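# Pull out the tray of the unbanded slide box

## Task

Open the slide box that has no band by pushing or pulling its inner tray until several centimetres of it stick out past the sleeve, and leave it that way; a tray sticking out less still counts partly, and more extension is better. The banded slide box must stay roughly where it started with its tray fully closed, or the task fails. The result only counts if it holds without the robot holding it at the end.

## Robot and tools

Robot: two arms, left_arm and right_arm, each with a two-finger parallel gripper and a wrist camera. Fixed cameras are cam_high and cam_low; wrist cameras are cam_left_wrist and cam_right_wrist. All images are 504x504.

Scene frame: origin on the table top midway between the arms, +z up, +x out over the table, left_arm on the +y side. The names left and right refer to the arms, not to image sides. Base roots: left_arm at (-0.028, +0.322, 0) m, right_arm at (+0.015, -0.262, 0) m, each slightly yawed. Mounting plates and the metal frame behind the arms are fixed obstacles, counted as part of the arm on their side.

Gripper axes: fingers extend along the gripper's +z; they open and close along its y. The reported end_effector_position is the point between the finger pads, roughly 1 cm short of the tips.

Command row: 14 numbers, each in [-1, 1], always all 14 even if one arm idles. Order: left_arm dx, dy, dz, rx, ry, rz, opening, then right_arm with the same seven. dx..rz are an offset (not a pose) in that gripper's own axes, measured from the gripper's measured pose at the start of the action (for the first action of a call, the last pose a result reported). Scale: 1.0 equals 0.6 m of translation or 180 degrees of rotation; rx, ry, rz form one rotation vector. Opening is absolute, not an offset: +1 fully open (0.094 m), -1 closed.

execute_actions(actions): a list of actions run in sequence. Each action is a table of at most 15 rows, one row per 1/30 s step; if fewer rows are given, the final row repeats to fill 15 steps. Every row is relative to the action's start pose, not to the row before. An empty list just returns state and images.

move(target, speed, blocking): target is one 14-number row as above, offsets from the pose in the latest result that showed one. Each gripper travels a straight path to its target; both arms finish together, over 0.5 to 10 s (cut off at 10 s if longer). speed is the top path speed in m/s, 0.002 to 0.5, default 0.25; turning is capped at twice that in rad/s. Openings are sent when the move begins. Paths ignore obstacles and the other arm; grippers lag, drift and may overshoot speed near full reach. Faster contact hits harder, and aiming farther past a contact presses harder. The result adds a move: line with how it ended (done, off_target, moving, held, fault) and which limits acted (paced = pose clipped; held = some steps blocked, after which the arm may lurch fast), plus each gripper's distance to its target. If only one arm is named, the other finished fine. blocking=false returns after 0.5 s while motion continues; check with wait(0); no new actions or moves are accepted until a result shows the move ended (or call stop).

wait(seconds): 0 to 10; lets time pass with arms holding their last command; returns early if a running move ends.
stop(): brakes a running move; needs stopping distance; fingers keep moving.
zoom_image(camera, region): closer view of the latest image; region [x0, y0, x1, y1] in pixels, top-left is (0,0), at most 504 by 504.
read_manual(section): only "licences"; no motion.
finished_scene(scene): ends the current scene (give its number); irreversible; reports success. Replying without any tool call also ends things.

Results: a state line per arm with end_effector_position (m) and end_effector_quat_wxyz in the scene frame; Hand target lines showing where the controller is currently driving; Joint positions (last value = measured opening in metres); joint torques (offset, noisy); grip_measured on the command opening scale. "pose unreachable" means a clearance check altered or blocked that arm's command. FAULT, MOTOR HOT (from 85 C) and OVER-TEMPERATURE FAULT (100 C, the arm goes limp and drops) lines warn of stops. Reported hand positions can be off, more at long reach.

Controller behaviour: each step the commanded pose is limited to 70 mm and 16 degrees from the measured pose; damped IK favours position over orientation. A distant target may need several actions, since each action stops at its last clipped pose. Arms often end 1 cm or more low, and repeated zero offsets let them sag; to hold an arm still, send the correction back to its desired pose in a reply's first call, zeros afterwards, and aim a bit higher if it still sags. Elbows cannot fully straighten. Joint ranges (rad): waist -2.880 to 2.880, shoulder 0 to 3.142, elbow 0 to 3.019, wrist pitch -1.693 to 1.571, wrist yaw -1.571 to 1.571, wrist roll -2.094 to 2.094.

Gripping: fingers go to where grip_measured reads the commanded number (except near the ends). To hold something, command about 0.03 below grip_measured for a firm grip, less for a lighter one. Readings may be off by about 1 mm. Pad force tops out around 50-62 N, lower on very thin parts.

Cameras: calibration K, distortion and T_world_to_cam are given per camera; actual poses may differ by a few degrees and millimetres; results list cameras whose numbers changed.

Avoid: arms striking or pushing each other, hard slams or shoves, dropping or knocking anything off the table, disturbing the banded box or opening its tray, and long static holding that heats motors. Occasional outside tugs or pushes may occur. The robot keeps its last command while you think, and shorter robot time with smooth, low-effort motion is preferred.

Each tool is called after "Call:" in YAML: its name, and indented under it one key for each argument.

## Session

Call:
execute_actions:
  actions: []

Scene clock: 0.00 s.
left_arm: end_effector_position=(+0.2705, +0.5772, +0.3391) grip_measured=+1.000 end_effector_quat_wxyz=(+0.045, -0.183, +0.867, +0.461) | right_arm: end_effector_position=(+0.5122, -0.8052, +0.2241) grip_measured=+1.000 end_effector_quat_wxyz=(+0.639, +0.634, +0.137, -0.413)
Joint positions: left_arm=[ 0.479  1.147  1.156 -1.246 -0.922  0.104  0.094] | right_arm=[-0.802  2.239  1.593  1.235  1.281  0.213  0.094]
Joint velocities: left_arm=[ 0.005 -0.005 -0.002 -0.012  0.022 -0.051  0.   ] | right_arm=[-0.015 -0.015  0.002 -0.017  0.022  0.022  0.   ]
Joint torques (N m, as the arm reports them, + toward a larger angle): no reading
Motor temperatures (°C, as the motors report them): left_arm=[23 24 23 21 24 23] | right_arm=[24 23 21 20 20 24]
Hand target (left_arm): +0.275, +0.579, +0.347; +0.053, -0.187, +0.865, +0.462
Hand target (right_arm): +0.515, -0.807, +0.227; +0.642, +0.634, +0.132, -0.411

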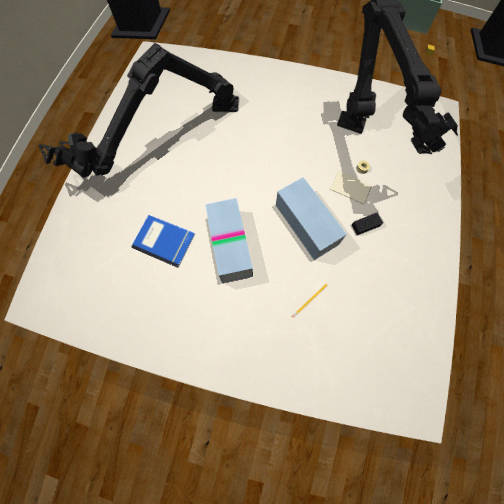

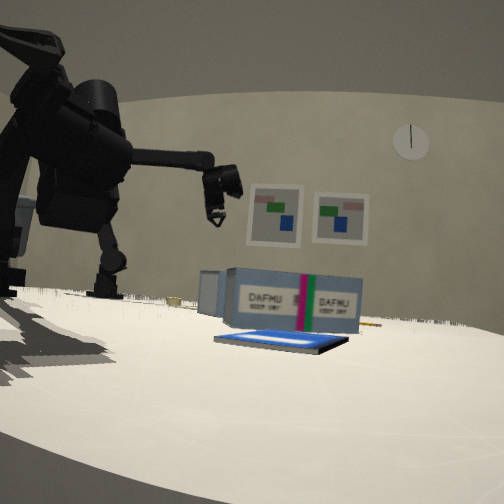

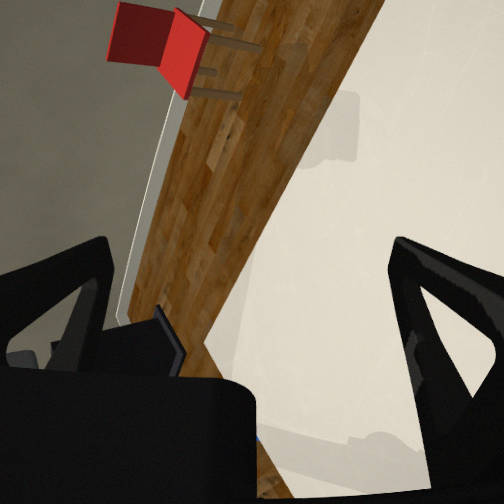

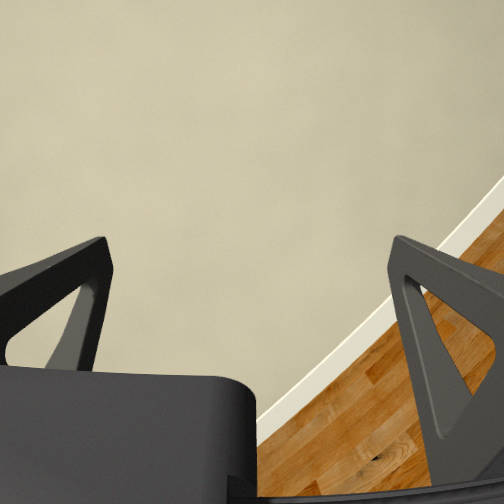

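Call:
zoom_image:
  camera: "cam_high"
  region: [190, 150, 400, 300]

Call:
zoom_image:
  camera: "cam_low"
  region: [160, 240, 400, 360]

Region (190, 150, 400, 300) of cam_high's 504x504 image, scaled by 2.400, with more detail than that image has; it fills the top 360 rows of this view, and the rest is white.

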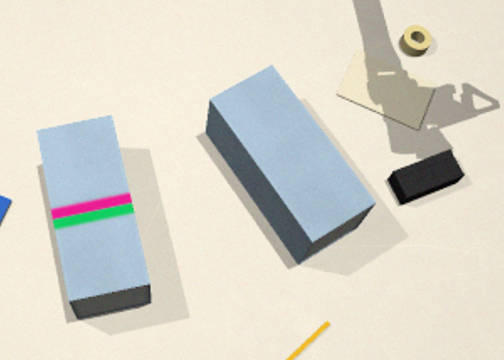

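Region (160, 240, 400, 360) of cam_low's 504x504 image, scaled by 2.100, with more detail than that image has.

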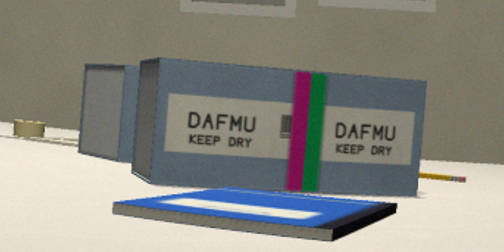

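Call:
move:
  target: [-0.194,-0.648,-0.399,0.272,0.145,-0.108,0.2,-0.597,-0.283,-0.907,-0.803,0.384,-0.149,-1]
  speed: 0.35

Scene clock: 5.97 s.
left_arm: end_effector_position=(+0.5249, +0.2285, +0.1935) grip_measured=+0.203 end_effector_quat_wxyz=(-0.013, -0.378, +0.926, +0.011) | right_arm: end_effector_position=(+0.3433, -0.1544, +0.2327) grip_measured=-0.985 end_effector_quat_wxyz=(+0.515, -0.311, +0.769, +0.218)
Joint positions: left_arm=[-0.042  1.842  1.743 -1.505 -0.005 -0.943  0.056] | right_arm=[-0.219  0.72   0.464 -0.273 -0.733 -0.357  0.001]
Joint velocities: left_arm=[ 0.005 -0.005 -0.007 -0.017 -0.051 -0.051  0.   ] | right_arm=[-0.005 -0.015 -0.007 -0.007  0.007 -0.007 -0.   ]
Joint torques (N m, as the arm reports them, + toward a larger angle): left_arm=[ -0.78 -14.66  14.66   0.92  -0.14  -0.01] | right_arm=[ 0.14 -1.16 13.35  0.86 -0.25 -0.2 ]
Motor temperatures (°C, as the motors report them): left_arm=[23 24 26 21 24 23] | right_arm=[24 24 23 20 20 24]
Hand target (left_arm): +0.543, +0.218, +0.201; +0.005, -0.380, +0.925, -0.002
Hand target (right_arm): +0.352, -0.154, +0.254; +0.526, -0.322, +0.759, +0.210
Off the commanded pose (left_arm): 0.020 m, 2 deg.
Off the commanded pose (right_arm): 0.041 m, 2 deg.
move: off_target (left_arm, right_arm)
camera_calibration (this result's frames):
cam_left_wrist: T_world_to_cam=[[0.700566, -0.712273, -0.0432935, -0.195233], [-0.548087, -0.575945, 0.606538, 0.303718], [-0.456955, -0.401191, -0.793875, 0.611246], [0, 0, 0, 1]] pos_world=[0.582549, 0.281092, 0.292584]
cam_right_wrist: T_world_to_cam=[[0.700933, -0.712756, -0.0259353, -0.339861], [-0.610748, -0.581043, -0.537936, 0.246716], [0.368347, 0.392897, -0.842587, 0.251954], [0, 0, 0, 1]] pos_world=[0.296095, -0.197877, 0.336197]

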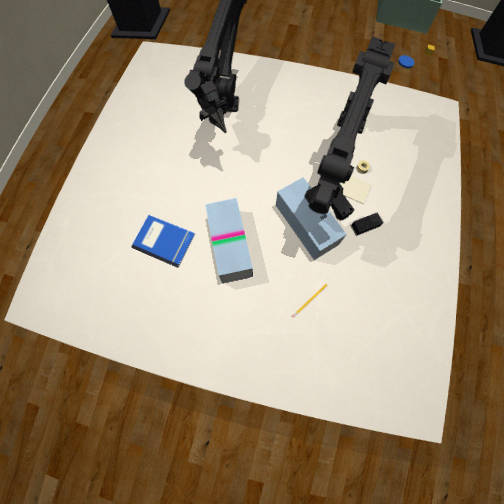

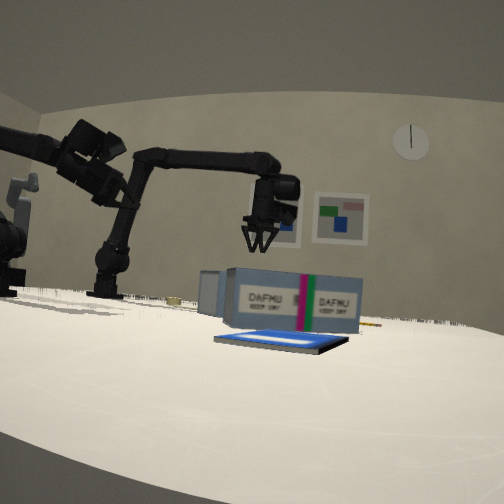

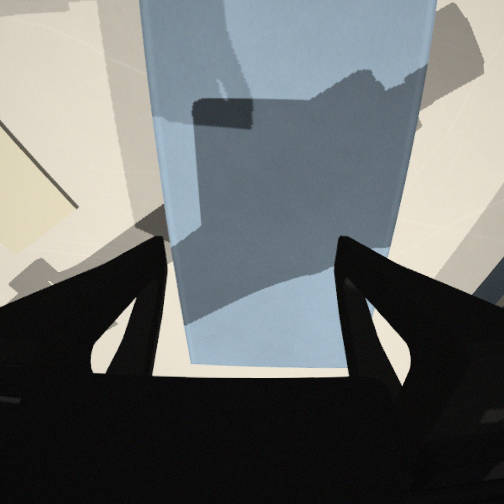

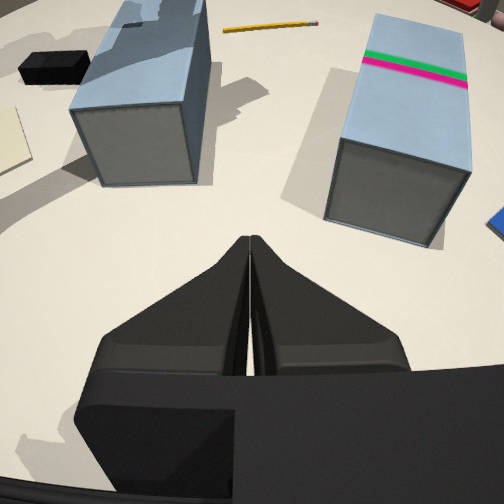

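Call:
move:
  target: [-0.005,-0.04,0.06,0,0,0,0.2,0.146,0.205,0.34,0,-0.012,0,-1]

Scene clock: 7.70 s.
left_arm: end_effector_position=(+0.5388, +0.2237, +0.1699) grip_measured=+0.203 end_effector_quat_wxyz=(-0.010, -0.379, +0.925, +0.009) | right_arm: end_effector_position=(+0.3557, +0.0352, +0.0631) grip_measured=-0.985 end_effector_quat_wxyz=(+0.511, -0.321, +0.769, +0.209)
Joint positions: left_arm=[-0.046  1.885  1.744 -1.456 -0.005 -0.949  0.056] | right_arm=[ 0.486  1.539  0.367  0.769 -0.093 -0.046  0.001]
Joint velocities: left_arm=[-0.015  0.015  0.022  0.007  0.022 -0.022 -0.   ] | right_arm=[ 0.005 -0.015  0.002  0.002  0.066 -0.11  -0.   ]
Joint torques (N m, as the arm reports them, + toward a larger angle): left_arm=[ -1.28 -14.64  10.28   1.02  -0.23  -0.01] | right_arm=[-0.08 -8.73  7.06  2.58  0.07  0.07]
Motor temperatures (°C, as the motors report them): left_arm=[23 25 27 21 24 23] | right_arm=[24 24 23 20 20 24]
Hand target (left_arm): +0.542, +0.214, +0.157; -0.013, -0.378, +0.926, +0.011
Hand target (right_arm): +0.367, +0.044, +0.079; +0.530, -0.310, +0.758, +0.219
Off the commanded pose (left_arm): 0.017 m, 0 deg.
Off the commanded pose (right_arm): 0.020 m, 3 deg.
move: off_target (left_arm, right_arm)
camera_calibration (this result's frames):
cam_left_wrist: T_world_to_cam=[[0.701913, -0.711243, -0.0381107, -0.211183], [-0.551109, -0.576219, 0.603531, 0.325068], [-0.451217, -0.402623, -0.796428, 0.59455], [0, 0, 0, 1]] pos_world=[0.595651, 0.276488, 0.26928]
cam_right_wrist: T_world_to_cam=[[0.706367, -0.707826, -0.00531974, -0.221183], [-0.604606, -0.599418, -0.524547, 0.270906], [0.368099, 0.373739, -0.851365, 0.0313193], [0, 0, 0, 1]] pos_world=[0.308499, -0.0058783, 0.16759]

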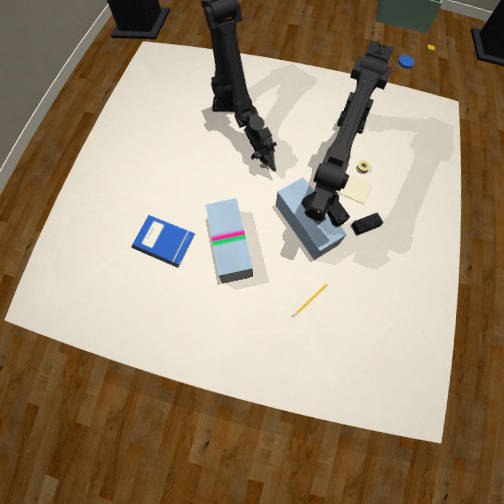

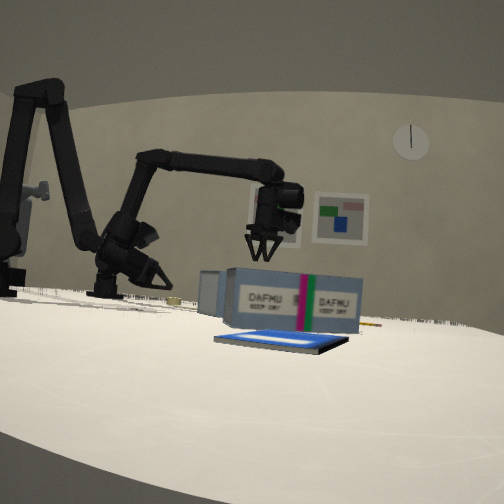

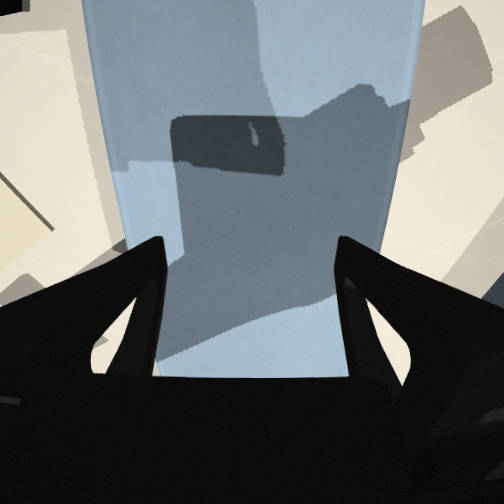

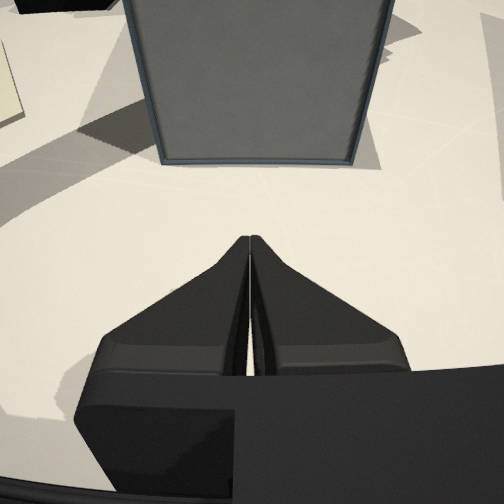

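Call:
move:
  target: [0,-0.005,0.115,0,0,0,0.2,-0.05,-0.004,0.085,0,-0.012,0,-1]
  speed: 0.06

Scene clock: 9.63 s.
left_arm: end_effector_position=(+0.5414, +0.2233, +0.1299) grip_measured=+0.202 end_effector_quat_wxyz=(+0.006, -0.379, +0.925, -0.001) | right_arm: end_effector_position=(+0.3923, +0.0664, +0.0716) grip_measured=-0.985 end_effector_quat_wxyz=(+0.526, -0.318, +0.759, +0.213)
Joint positions: left_arm=[-0.046  1.889  1.642 -1.313 -0.005 -0.949  0.056] | right_arm=[ 0.49   1.622  0.488  0.769 -0.086 -0.045  0.001]
Joint velocities: left_arm=[-0.005 -0.015  0.017  0.002  0.007 -0.037 -0.   ] | right_arm=[-0.005  0.005 -0.022 -0.027  0.007 -0.022 -0.   ]
Joint torques (N m, as the arm reports them, + toward a larger angle): left_arm=[ -0.1  -14.05   8.14   1.33  -0.25   0.1 ] | right_arm=[ 0.57 -9.1   7.41  1.29  0.08  0.  ]
Motor temperatures (°C, as the motors report them): left_arm=[23 25 27 21 24 23] | right_arm=[24 24 23 20 20 24]
Hand target (left_arm): +0.538, +0.223, +0.101; -0.010, -0.379, +0.925, +0.009
Hand target (right_arm): +0.398, +0.075, +0.072; +0.526, -0.317, +0.759, +0.216
Off the commanded pose (left_arm): 0.029 m, 2 deg.
Off the commanded pose (right_arm): 0.011 m, 0 deg.
move: off_target (left_arm, right_arm)
camera_calibration (this result's frames):
cam_left_wrist: T_world_to_cam=[[0.702759, -0.711389, -0.00738336, -0.219334], [-0.57325, -0.572381, 0.586315, 0.363788], [-0.421324, -0.407806, -0.81005, 0.55045], [0, 0, 0, 1]] pos_world=[0.594598, 0.27667, 0.230979]
cam_right_wrist: T_world_to_cam=[[0.705113, -0.709095, -0.000423335, -0.224702], [-0.589557, -0.585914, -0.555991, 0.311637], [0.394003, 0.392286, -0.831188, 0.000532266], [0, 0, 0, 1]] pos_world=[0.341958, 0.0230486, 0.173615]

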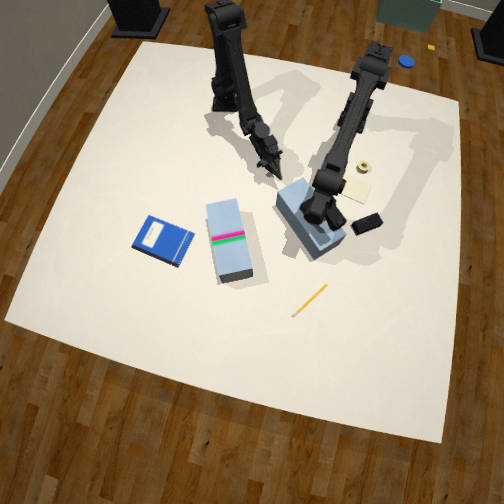

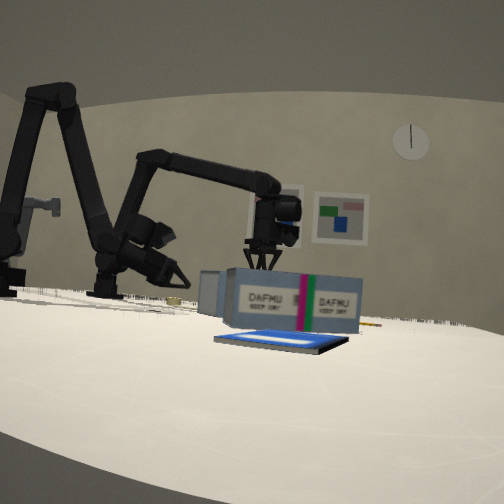

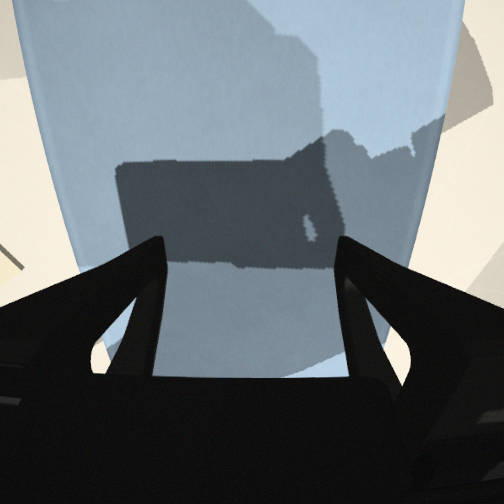

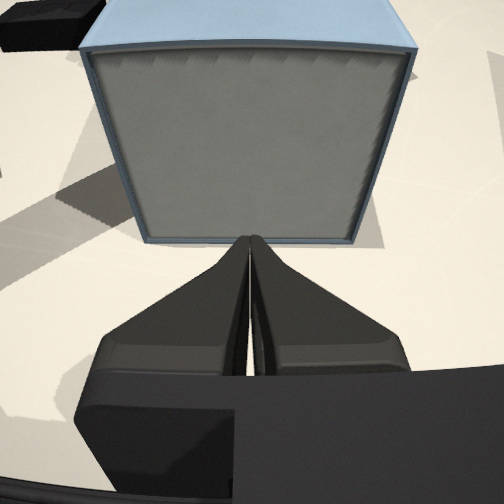

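Call:
move:
  target: [0,0,0.09,0,0,0,0.2,-0.011,0,0.102,0,0,0,-1]
  speed: 0.03

Scene clock: 12.03 s.
left_arm: end_effector_position=(+0.5413, +0.2233, +0.1298) grip_measured=+0.202 end_effector_quat_wxyz=(+0.030, -0.379, +0.925, -0.016) | right_arm: end_effector_position=(+0.4284, +0.0994, +0.0584) grip_measured=-0.985 end_effector_quat_wxyz=(+0.528, -0.317, +0.759, +0.211)
Joint positions: left_arm=[-0.046  1.853  1.587 -1.237 -0.005 -0.949  0.056] | right_arm=[ 0.498  1.751  0.62   0.769 -0.075 -0.045  0.001]
Joint velocities: left_arm=[-0.005  0.005  0.007 -0.012 -0.081  0.007 -0.   ] | right_arm=[-0.005 -0.015  0.007  0.007 -0.066  0.007 -0.   ]
Joint torques (N m, as the arm reports them, + toward a larger angle): left_arm=[  0.38 -11.46   6.99   2.62  -0.25   0.14] | right_arm=[  0.59 -11.1    7.54   1.16   0.08  -0.01]
Motor temperatures (°C, as the motors report them): left_arm=[23 25 27 21 24 23] | right_arm=[24 24 23 20 20 24]
Hand target (left_arm): +0.538, +0.224, +0.078; +0.006, -0.379, +0.925, -0.001
Hand target (right_arm): +0.434, +0.109, +0.057; +0.526, -0.318, +0.759, +0.213
Off the commanded pose (left_arm): 0.054 m, 3 deg.
Off the commanded pose (right_arm): 0.011 m, 0 deg.
move: off_target (left_arm, right_arm)
camera_calibration (this result's frames):
cam_left_wrist: T_world_to_cam=[[0.701877, -0.711236, 0.0388688, -0.224818], [-0.605325, -0.56682, 0.558835, 0.383447], [-0.375433, -0.415762, -0.828367, 0.529709], [0, 0, 0, 1]] pos_world=[0.588775, 0.27768, 0.233248]
cam_right_wrist: T_world_to_cam=[[0.703213, -0.710968, 0.00403121, -0.226018], [-0.588314, -0.585063, -0.558201, 0.344405], [0.399221, 0.390162, -0.829696, -0.039697], [0, 0, 0, 1]] pos_world=[0.377405, 0.0562957, 0.160222]

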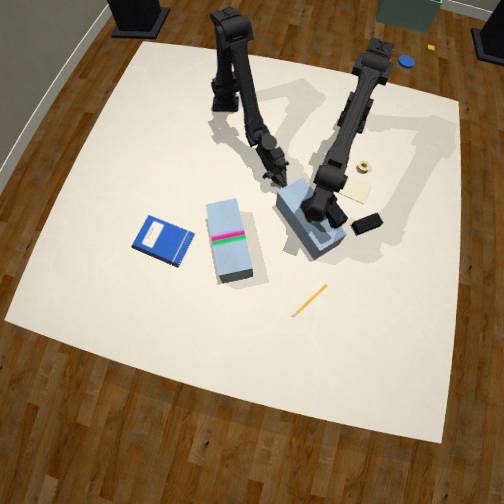

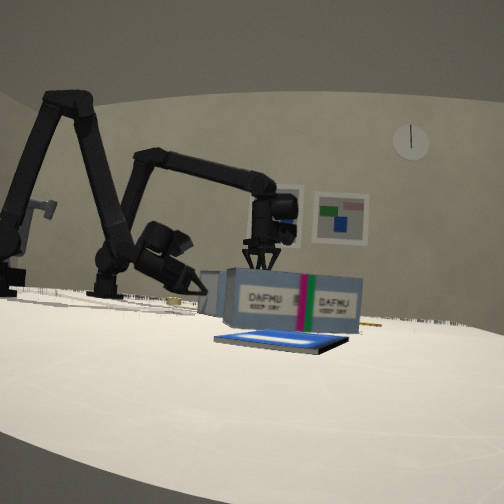

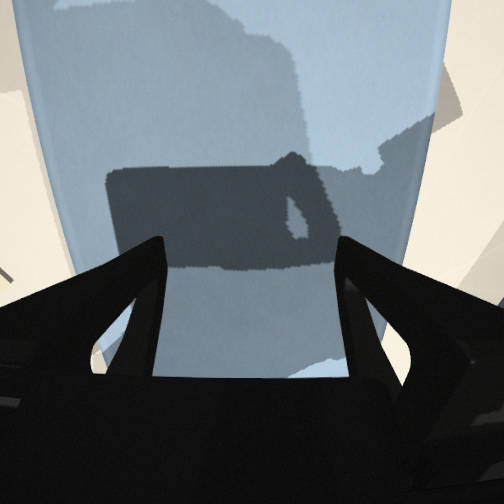

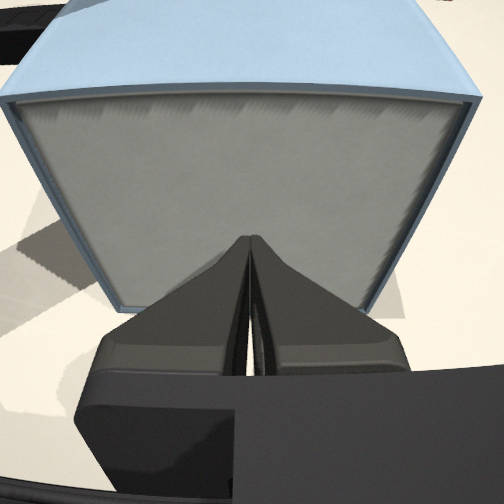

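Call:
move:
  target: [0,0,0.085,-0.012,0.01,0,0.2,-0.034,0.004,0.094,0,0,0,-1]
  speed: 0.03

Scene clock: 14.43 s.
left_arm: end_effector_position=(+0.5535, +0.2301, +0.1315) grip_measured=+0.202 end_effector_quat_wxyz=(+0.052, -0.382, +0.922, -0.023) | right_arm: end_effector_position=(+0.4593, +0.1224, +0.0600) grip_measured=-0.985 end_effector_quat_wxyz=(+0.530, -0.313, +0.761, +0.204)
Joint positions: left_arm=[-0.034  1.852  1.587 -1.193 -0.016 -0.946  0.056] | right_arm=[ 0.5    1.804  0.73   0.711 -0.057 -0.045  0.001]
Joint velocities: left_arm=[-0.015 -0.015 -0.002 -0.027  0.081  0.007 -0.   ] | right_arm=[ 0.005 -0.005  0.002  0.007  0.007  0.007 -0.001]
Joint torques (N m, as the arm reports them, + toward a larger angle): left_arm=[ -0.53 -11.24   7.88   0.86   0.34   0.08] | right_arm=[  1.33 -11.02  10.08   0.94  -0.05   0.  ]
Motor temperatures (°C, as the motors report them): left_arm=[23 25 27 21 24 23] | right_arm=[24 24 24 20 20 24]
Hand target (left_arm): +0.542, +0.224, +0.081; +0.008, -0.379, +0.925, -0.005
Hand target (right_arm): +0.468, +0.143, +0.059; +0.528, -0.317, +0.759, +0.211
Off the commanded pose (left_arm): 0.054 m, 6 deg.
Off the commanded pose (right_arm): 0.023 m, 1 deg.
move: off_target (left_arm, right_arm)
camera_calibration (this result's frames):
cam_left_wrist: T_world_to_cam=[[0.706073, -0.704802, 0.0686601, -0.236263], [-0.625305, -0.575038, 0.527566, 0.410774], [-0.332347, -0.415433, -0.846735, 0.516934], [0, 0, 0, 1]] pos_world=[0.59548, 0.284443, 0.237218]
cam_right_wrist: T_world_to_cam=[[0.692277, -0.721559, 0.0102521, -0.225464], [-0.595566, -0.579303, -0.556516, 0.379498], [0.407498, 0.379157, -0.830774, -0.0620079], [0, 0, 0, 1]] pos_world=[0.407368, 0.0806692, 0.161994]

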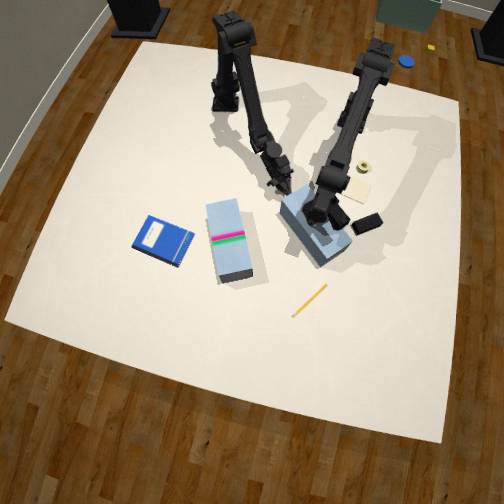

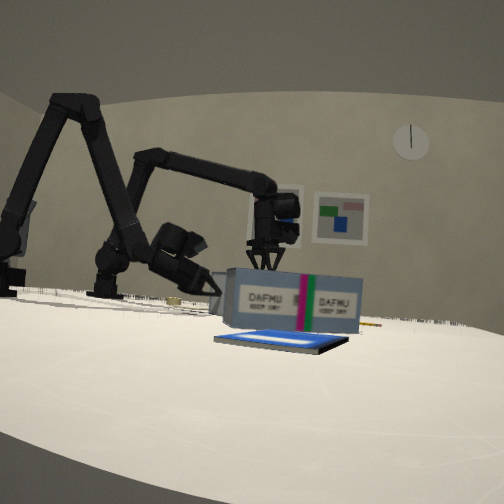

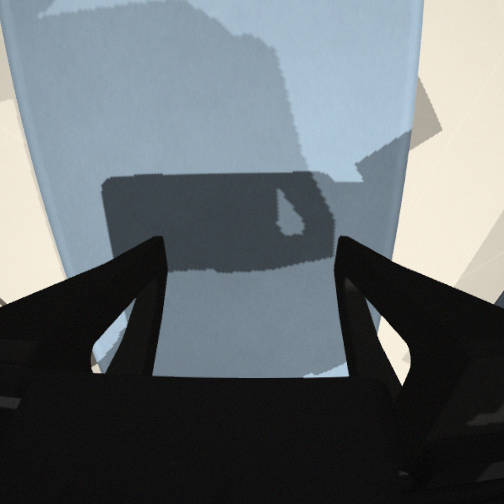

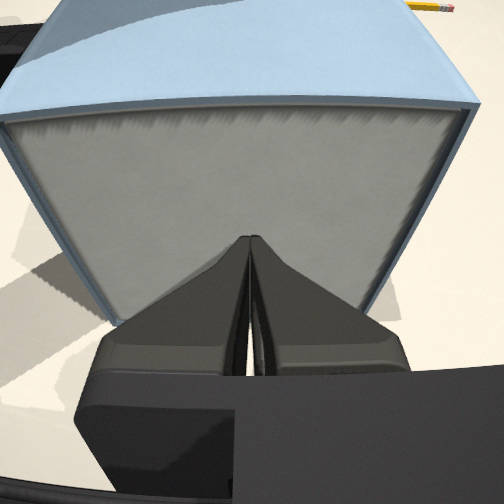

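Call:
zoom_image:
  camera: "cam_right_wrist"
  region: [380, 70, 504, 190]

Call:
zoom_image:
  camera: "cam_high"
  region: [270, 170, 390, 280]

Region (380, 70, 504, 190) of cam_right_wrist's 504x504 image, scaled by 4.065, with more detail than that image has; it fills the top 488 rows of this view, and the rest is white.

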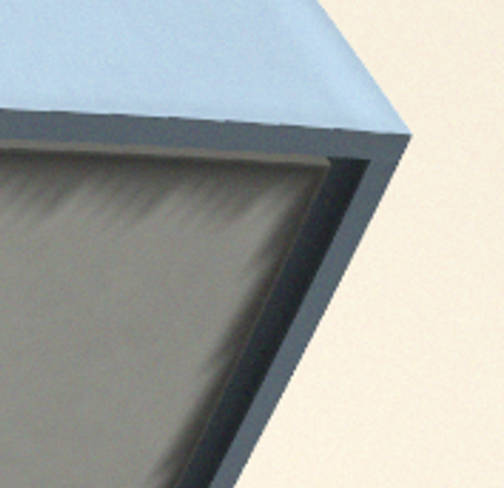

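Region (270, 170, 390, 280) of cam_high's 504x504 image, scaled by 4.200, with more detail than that image has; it fills the top 462 rows of this view, and the rest is white.

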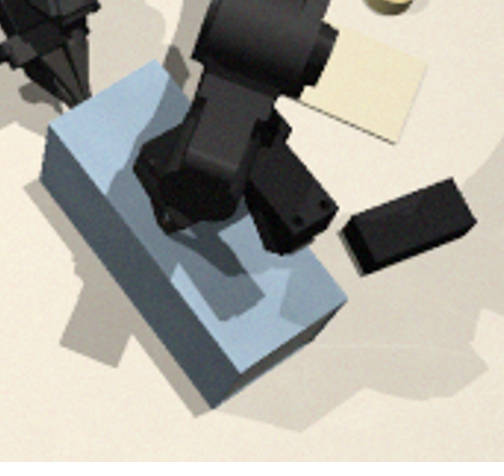

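Call:
move:
  target: [-0.194,0.003,-0.058,0.033,0.073,0.479,-0.6,0.0,0.01,-0.02,0,0,0,-1]
  speed: 0.2

Scene clock: 19.83 s.
left_arm: end_effector_position=(+0.6178, +0.3060, +0.1757) grip_measured=-0.597 end_effector_quat_wxyz=(-0.020, +0.355, +0.932, -0.065) | right_arm: end_effector_position=(+0.4507, +0.1170, +0.0593) grip_measured=-0.985 end_effector_quat_wxyz=(+0.527, -0.314, +0.763, +0.201)
Joint positions: left_arm=[ 0.13   2.145  2.167 -1.677  0.106  0.737  0.019] | right_arm=[ 0.505  1.786  0.704  0.711 -0.048 -0.045  0.001]
Joint velocities: left_arm=[ 0.005 -0.005 -0.017  0.022  0.007 -0.022  0.   ] | right_arm=[-0.005  0.015  0.002  0.002 -0.125  0.022 -0.001]
Joint torques (N m, as the arm reports them, + toward a larger angle): left_arm=[  1.21 -17.57  14.55  -0.41  -0.15   0.27] | right_arm=[  0.61 -14.79   5.02   1.82   0.08  -0.02]
Motor temperatures (°C, as the motors report them): left_arm=[23 26 29 21 24 23] | right_arm=[24 24 24 20 20 24]
Hand target (left_arm): +0.628, +0.315, +0.175; -0.018, +0.356, +0.932, -0.063
Hand target (right_arm): +0.447, +0.119, +0.064; +0.530, -0.314, +0.761, +0.204
Off the commanded pose (left_arm): 0.014 m, 1 deg.
Off the commanded pose (right_arm): 0.006 m, 1 deg.
joint sent to its limit (left arm) — the command would take joint 4 (wrist pitch) past its lower limit, so that joint was sent only as far as its limit.
move: off_target (left_arm)
camera_calibration (this result's frames):
cam_left_wrist: T_world_to_cam=[[-0.65888, -0.742411, 0.121257, 0.614358], [-0.55732, 0.590027, 0.584177, 0.0629243], [-0.505244, 0.317324, -0.802518, 0.482094], [0, 0, 0, 1]] pos_world=[0.683432, 0.265999, 0.275635]
cam_right_wrist: T_world_to_cam=[[0.690252, -0.723457, 0.0127301, -0.22238], [-0.599709, -0.58185, -0.549363, 0.372625], [0.404848, 0.371564, -0.835487, -0.0547036], [0, 0, 0, 1]] pos_world=[0.399111, 0.076255, 0.161833]

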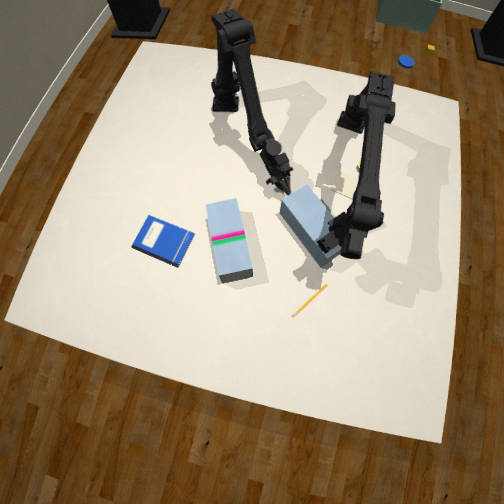

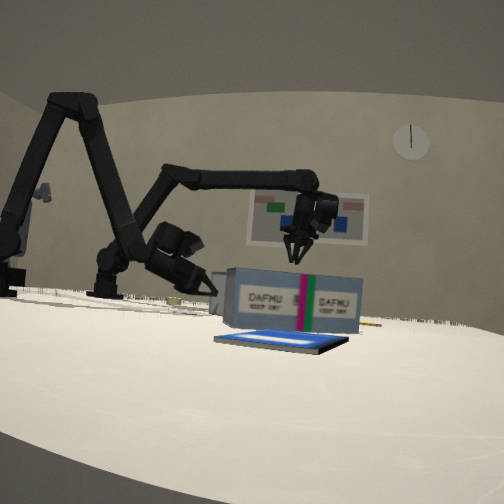

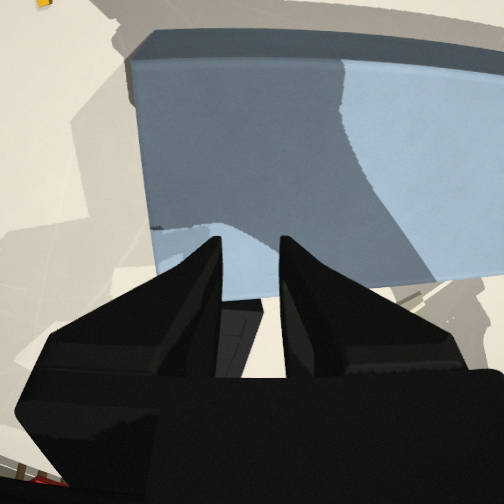

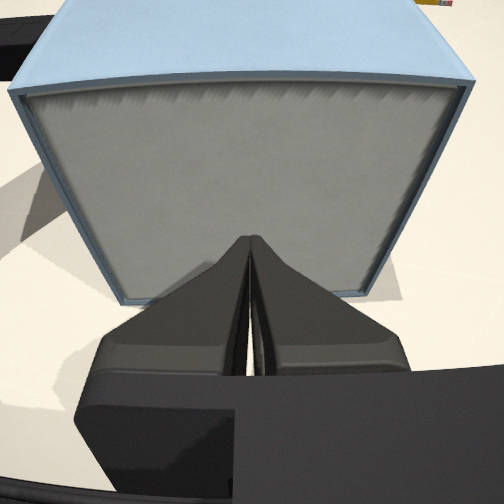

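Call:
move:
  target: [0,0.08,0.031,0,-0.05,0,-0.6,-0.006,0,0,0,0,0,-1]
  speed: 0.1

Scene clock: 21.17 s.
left_arm: end_effector_position=(+0.6458, +0.3355, +0.1641) grip_measured=-0.597 end_effector_quat_wxyz=(+0.055, +0.346, +0.932, -0.089) | right_arm: end_effector_position=(+0.4507, +0.1170, +0.0593) grip_measured=-0.985 end_effector_quat_wxyz=(+0.527, -0.314, +0.763, +0.201)
Joint positions: left_arm=[ 0.2    2.145  2.13  -1.529  0.208  0.782  0.019] | right_arm=[ 0.505  1.786  0.704  0.711 -0.048 -0.045  0.001]
Joint velocities: left_arm=[-0.015 -0.005 -0.022  0.012  0.007  0.051  0.   ] | right_arm=[-0.005 -0.015  0.012  0.012 -0.022 -0.022  0.001]
Joint torques (N m, as the arm reports them, + toward a larger angle): left_arm=[  1.26 -19.2    9.36   1.17   0.12   0.27] | right_arm=[  0.04 -14.46   5.88   1.24  -0.01  -0.06]
Motor temperatures (°C, as the motors report them): left_arm=[23 26 29 21 24 23] | right_arm=[24 24 24 20 20 24]
Hand target (left_arm): +0.647, +0.340, +0.151; +0.053, +0.349, +0.931, -0.091
Hand target (right_arm): +0.452, +0.118, +0.063; +0.528, -0.314, +0.763, +0.201
Off the commanded pose (left_arm): 0.014 m, 1 deg.
Off the commanded pose (right_arm): 0.004 m, 0 deg.
move: off_target (left_arm)
camera_calibration (this result's frames):
cam_left_wrist: T_world_to_cam=[[-0.653242, -0.748465, 0.114346, 0.655585], [-0.637604, 0.62524, 0.45004, 0.129898], [-0.408333, 0.221078, -0.885657, 0.460931], [0, 0, 0, 1]] pos_world=[0.699293, 0.307563, 0.274804]
cam_right_wrist: T_world_to_cam=[[0.690252, -0.723457, 0.0127301, -0.22238], [-0.599709, -0.58185, -0.549363, 0.372625], [0.404848, 0.371564, -0.835487, -0.0547036], [0, 0, 0, 1]] pos_world=[0.399111, 0.076255, 0.161833]

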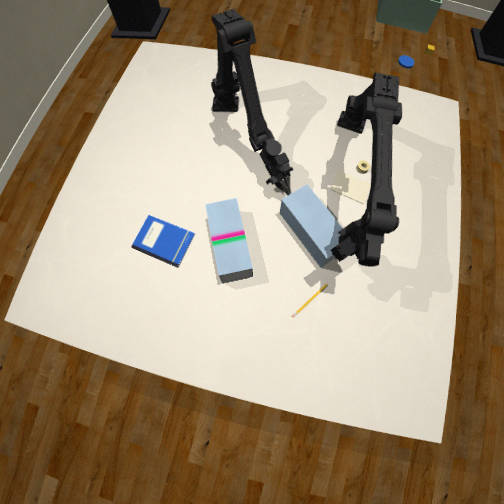

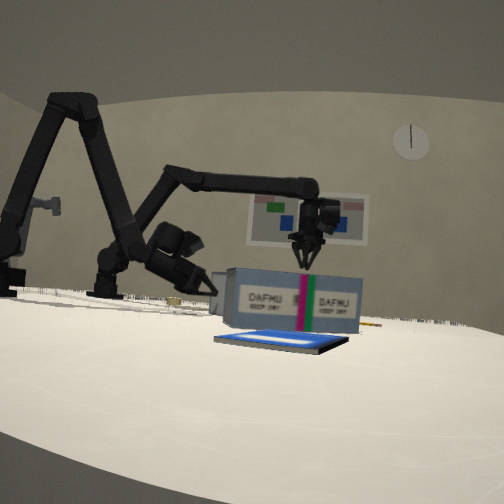

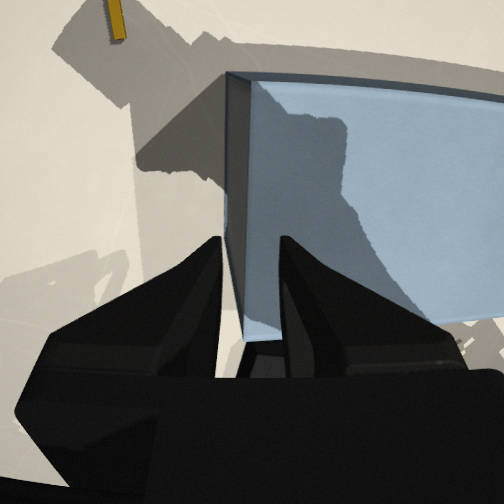

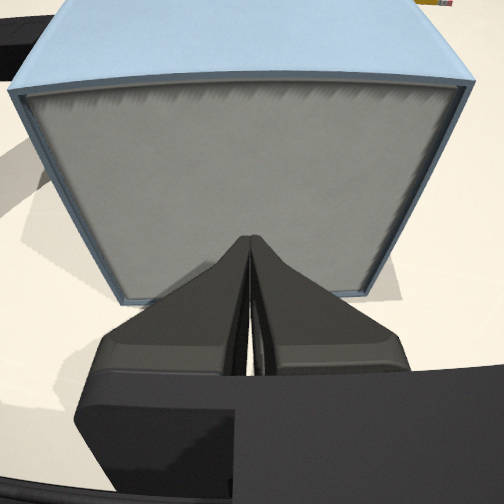

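Call:
move:
  target: [0,-0.003,0.11,0,0,0,-0.6,-0.006,0,0,0,0,0,-1]
  speed: 0.05

Call:
zoom_image:
  camera: "cam_left_wrist"
  region: [170, 170, 330, 330]

Scene clock: 22.83 s.
left_arm: end_effector_position=(+0.6466, +0.3353, +0.1307) grip_measured=-0.597 end_effector_quat_wxyz=(+0.070, +0.344, +0.933, -0.083) | right_arm: end_effector_position=(+0.4507, +0.1170, +0.0593) grip_measured=-0.985 end_effector_quat_wxyz=(+0.527, -0.314, +0.763, +0.201)
Joint positions: left_arm=[ 0.199  2.129  2.015 -1.398  0.208  0.774  0.019] | right_arm=[ 0.505  1.786  0.704  0.711 -0.048 -0.045  0.001]
Joint velocities: left_arm=[-0.005 -0.015  0.002 -0.007  0.037  0.081 -0.   ] | right_arm=[-0.024  0.005  0.012  0.007 -0.183 -0.037 -0.001]
Joint torques (N m, as the arm reports them, + toward a larger angle): left_arm=[ -1.54 -17.57   8.36   1.74  -0.01  -0.04] | right_arm=[ -0.05 -14.47   5.86   1.25  -0.02  -0.06]
Motor temperatures (°C, as the motors report them): left_arm=[23 27 29 21 24 23] | right_arm=[24 25 24 20 20 24]
Hand target (left_arm): +0.646, +0.321, +0.100; +0.055, +0.346, +0.932, -0.089
Hand target (right_arm): +0.452, +0.118, +0.063; +0.528, -0.314, +0.763, +0.201
Off the commanded pose (left_arm): 0.034 m, 2 deg.
Off the commanded pose (right_arm): 0.004 m, 0 deg.
move: off_target (left_arm)
camera_calibration (this result's frames):
cam_left_wrist: T_world_to_cam=[[-0.650794, -0.75352, 0.0931394, 0.662652], [-0.655612, 0.619584, 0.431612, 0.161517], [-0.382936, 0.219827, -0.897238, 0.417192], [0, 0, 0, 1]] pos_world=[0.696901, 0.307538, 0.242889]
cam_right_wrist: T_world_to_cam=[[0.690252, -0.723457, 0.0127301, -0.22238], [-0.599709, -0.58185, -0.549363, 0.372625], [0.404848, 0.371564, -0.835487, -0.0547036], [0, 0, 0, 1]] pos_world=[0.399111, 0.076255, 0.161833]

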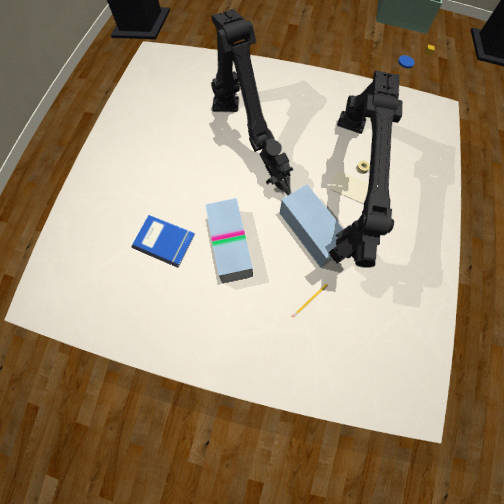

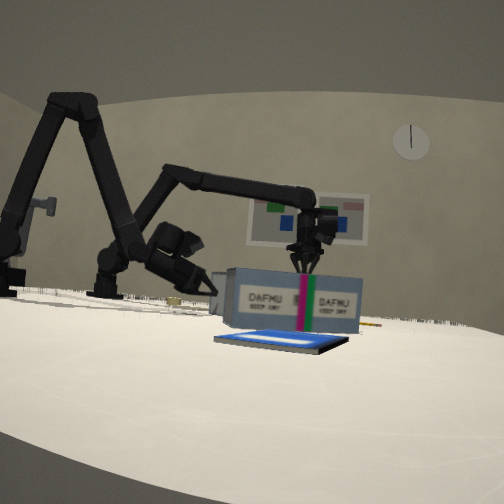

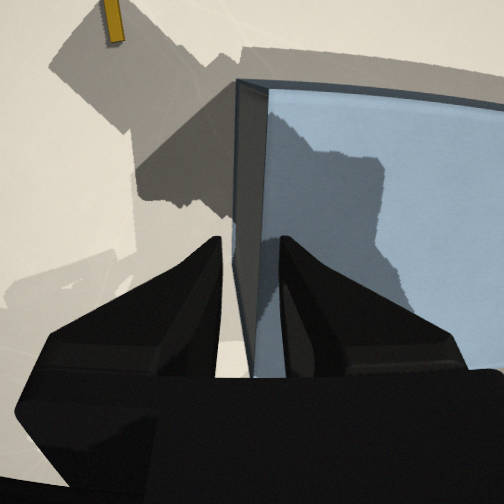

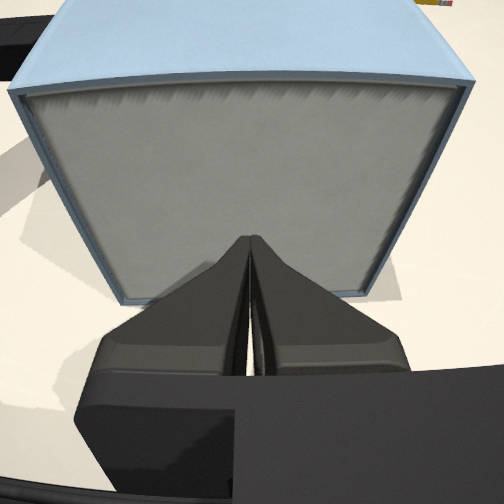

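Region (170, 170, 330, 330) of cam_left_wrist's 504x504 image, scaled by 3.150, with more detail than that image has.

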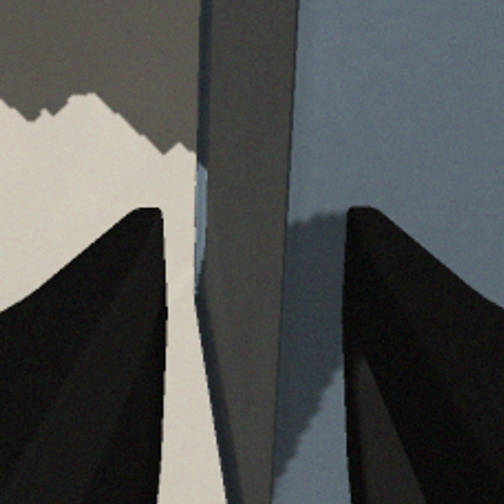

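Call:
move:
  target: [0,-0.03,0.06,0.025,0,0,-0.6,-0.03,0.012,0.075,0,0,0,-1]
  speed: 0.025

Call:
zoom_image:
  camera: "cam_left_wrist"
  region: [130, 130, 370, 370]

Scene clock: 25.27 s.
left_arm: end_effector_position=(+0.6492, +0.3299, +0.1303) grip_measured=-0.598 end_effector_quat_wxyz=(+0.085, +0.344, +0.930, -0.098) | right_arm: end_effector_position=(+0.4696, +0.1372, +0.0626) grip_measured=-0.985 end_effector_quat_wxyz=(+0.529, -0.313, +0.764, +0.196)
Joint positions: left_arm=[ 0.201  2.124  2.001 -1.372  0.249  0.774  0.019] | right_arm=[ 0.516  1.82   0.784  0.665 -0.028 -0.045  0.001]
Joint velocities: left_arm=[-0.005  0.005  0.007 -0.002  0.022  0.051  0.   ] | right_arm=[ 0.005  0.005 -0.002  0.002 -0.007  0.022 -0.001]
Joint torques (N m, as the arm reports them, + toward a larger angle): left_arm=[ -1.22 -17.93   7.26   0.43   0.62   0.08] | right_arm=[  0.99 -11.56  10.27   0.96   0.03   0.01]
Motor temperatures (°C, as the motors report them): left_arm=[23 27 29 21 24 23] | right_arm=[24 25 24 20 20 24]
Hand target (left_arm): +0.637, +0.315, +0.098; +0.056, +0.346, +0.929, -0.119
Hand target (right_arm): +0.479, +0.155, +0.061; +0.528, -0.314, +0.763, +0.201
Off the commanded pose (left_arm): 0.038 m, 4 deg.
Off the commanded pose (right_arm): 0.022 m, 1 deg.
move: off_target (left_arm, right_arm)
camera_calibration (this result's frames):
cam_left_wrist: T_world_to_cam=[[-0.653152, -0.749208, 0.109906, 0.658245], [-0.663438, 0.636161, 0.393889, 0.171212], [-0.365023, 0.184354, -0.912564, 0.421131], [0, 0, 0, 1]] pos_world=[0.697245, 0.306607, 0.244525]
cam_right_wrist: T_world_to_cam=[[0.684527, -0.728712, 0.0200578, -0.21788], [-0.601606, -0.580239, -0.548992, 0.398078], [0.411695, 0.363733, -0.835587, -0.069245], [0, 0, 0, 1]] pos_world=[0.417139, 0.097395, 0.165051]

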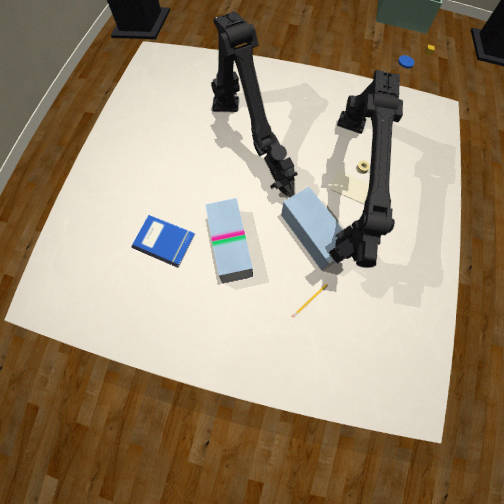

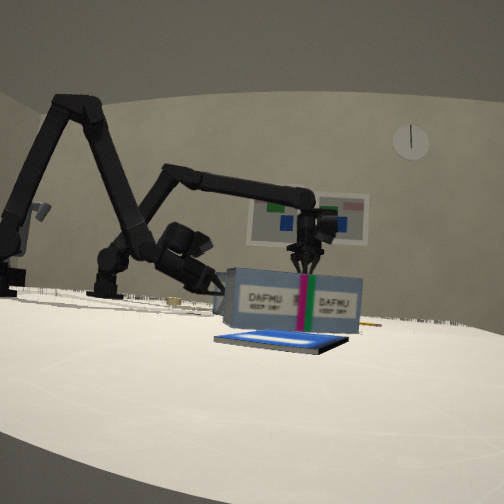

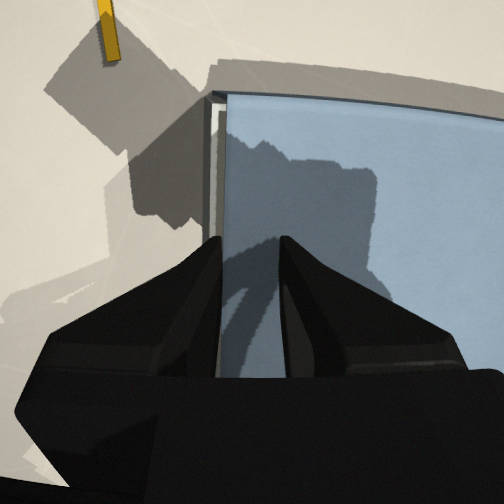

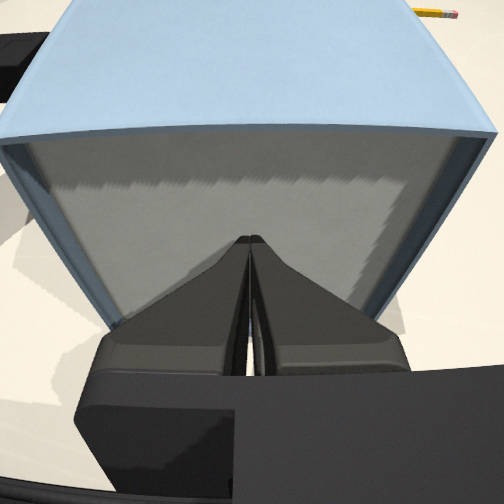

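Region (130, 130, 370, 370) of cam_left_wrist's 504x504 image, scaled by 2.100, with more detail than that image has.

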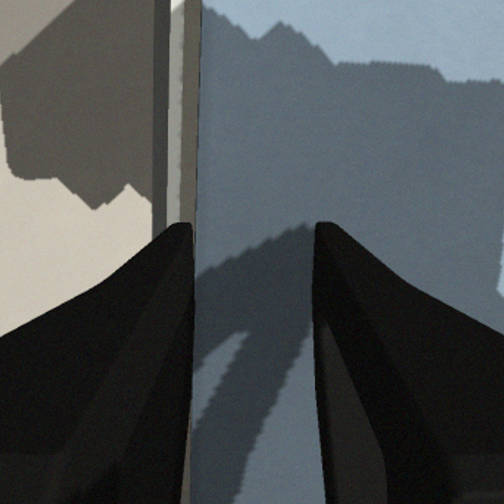

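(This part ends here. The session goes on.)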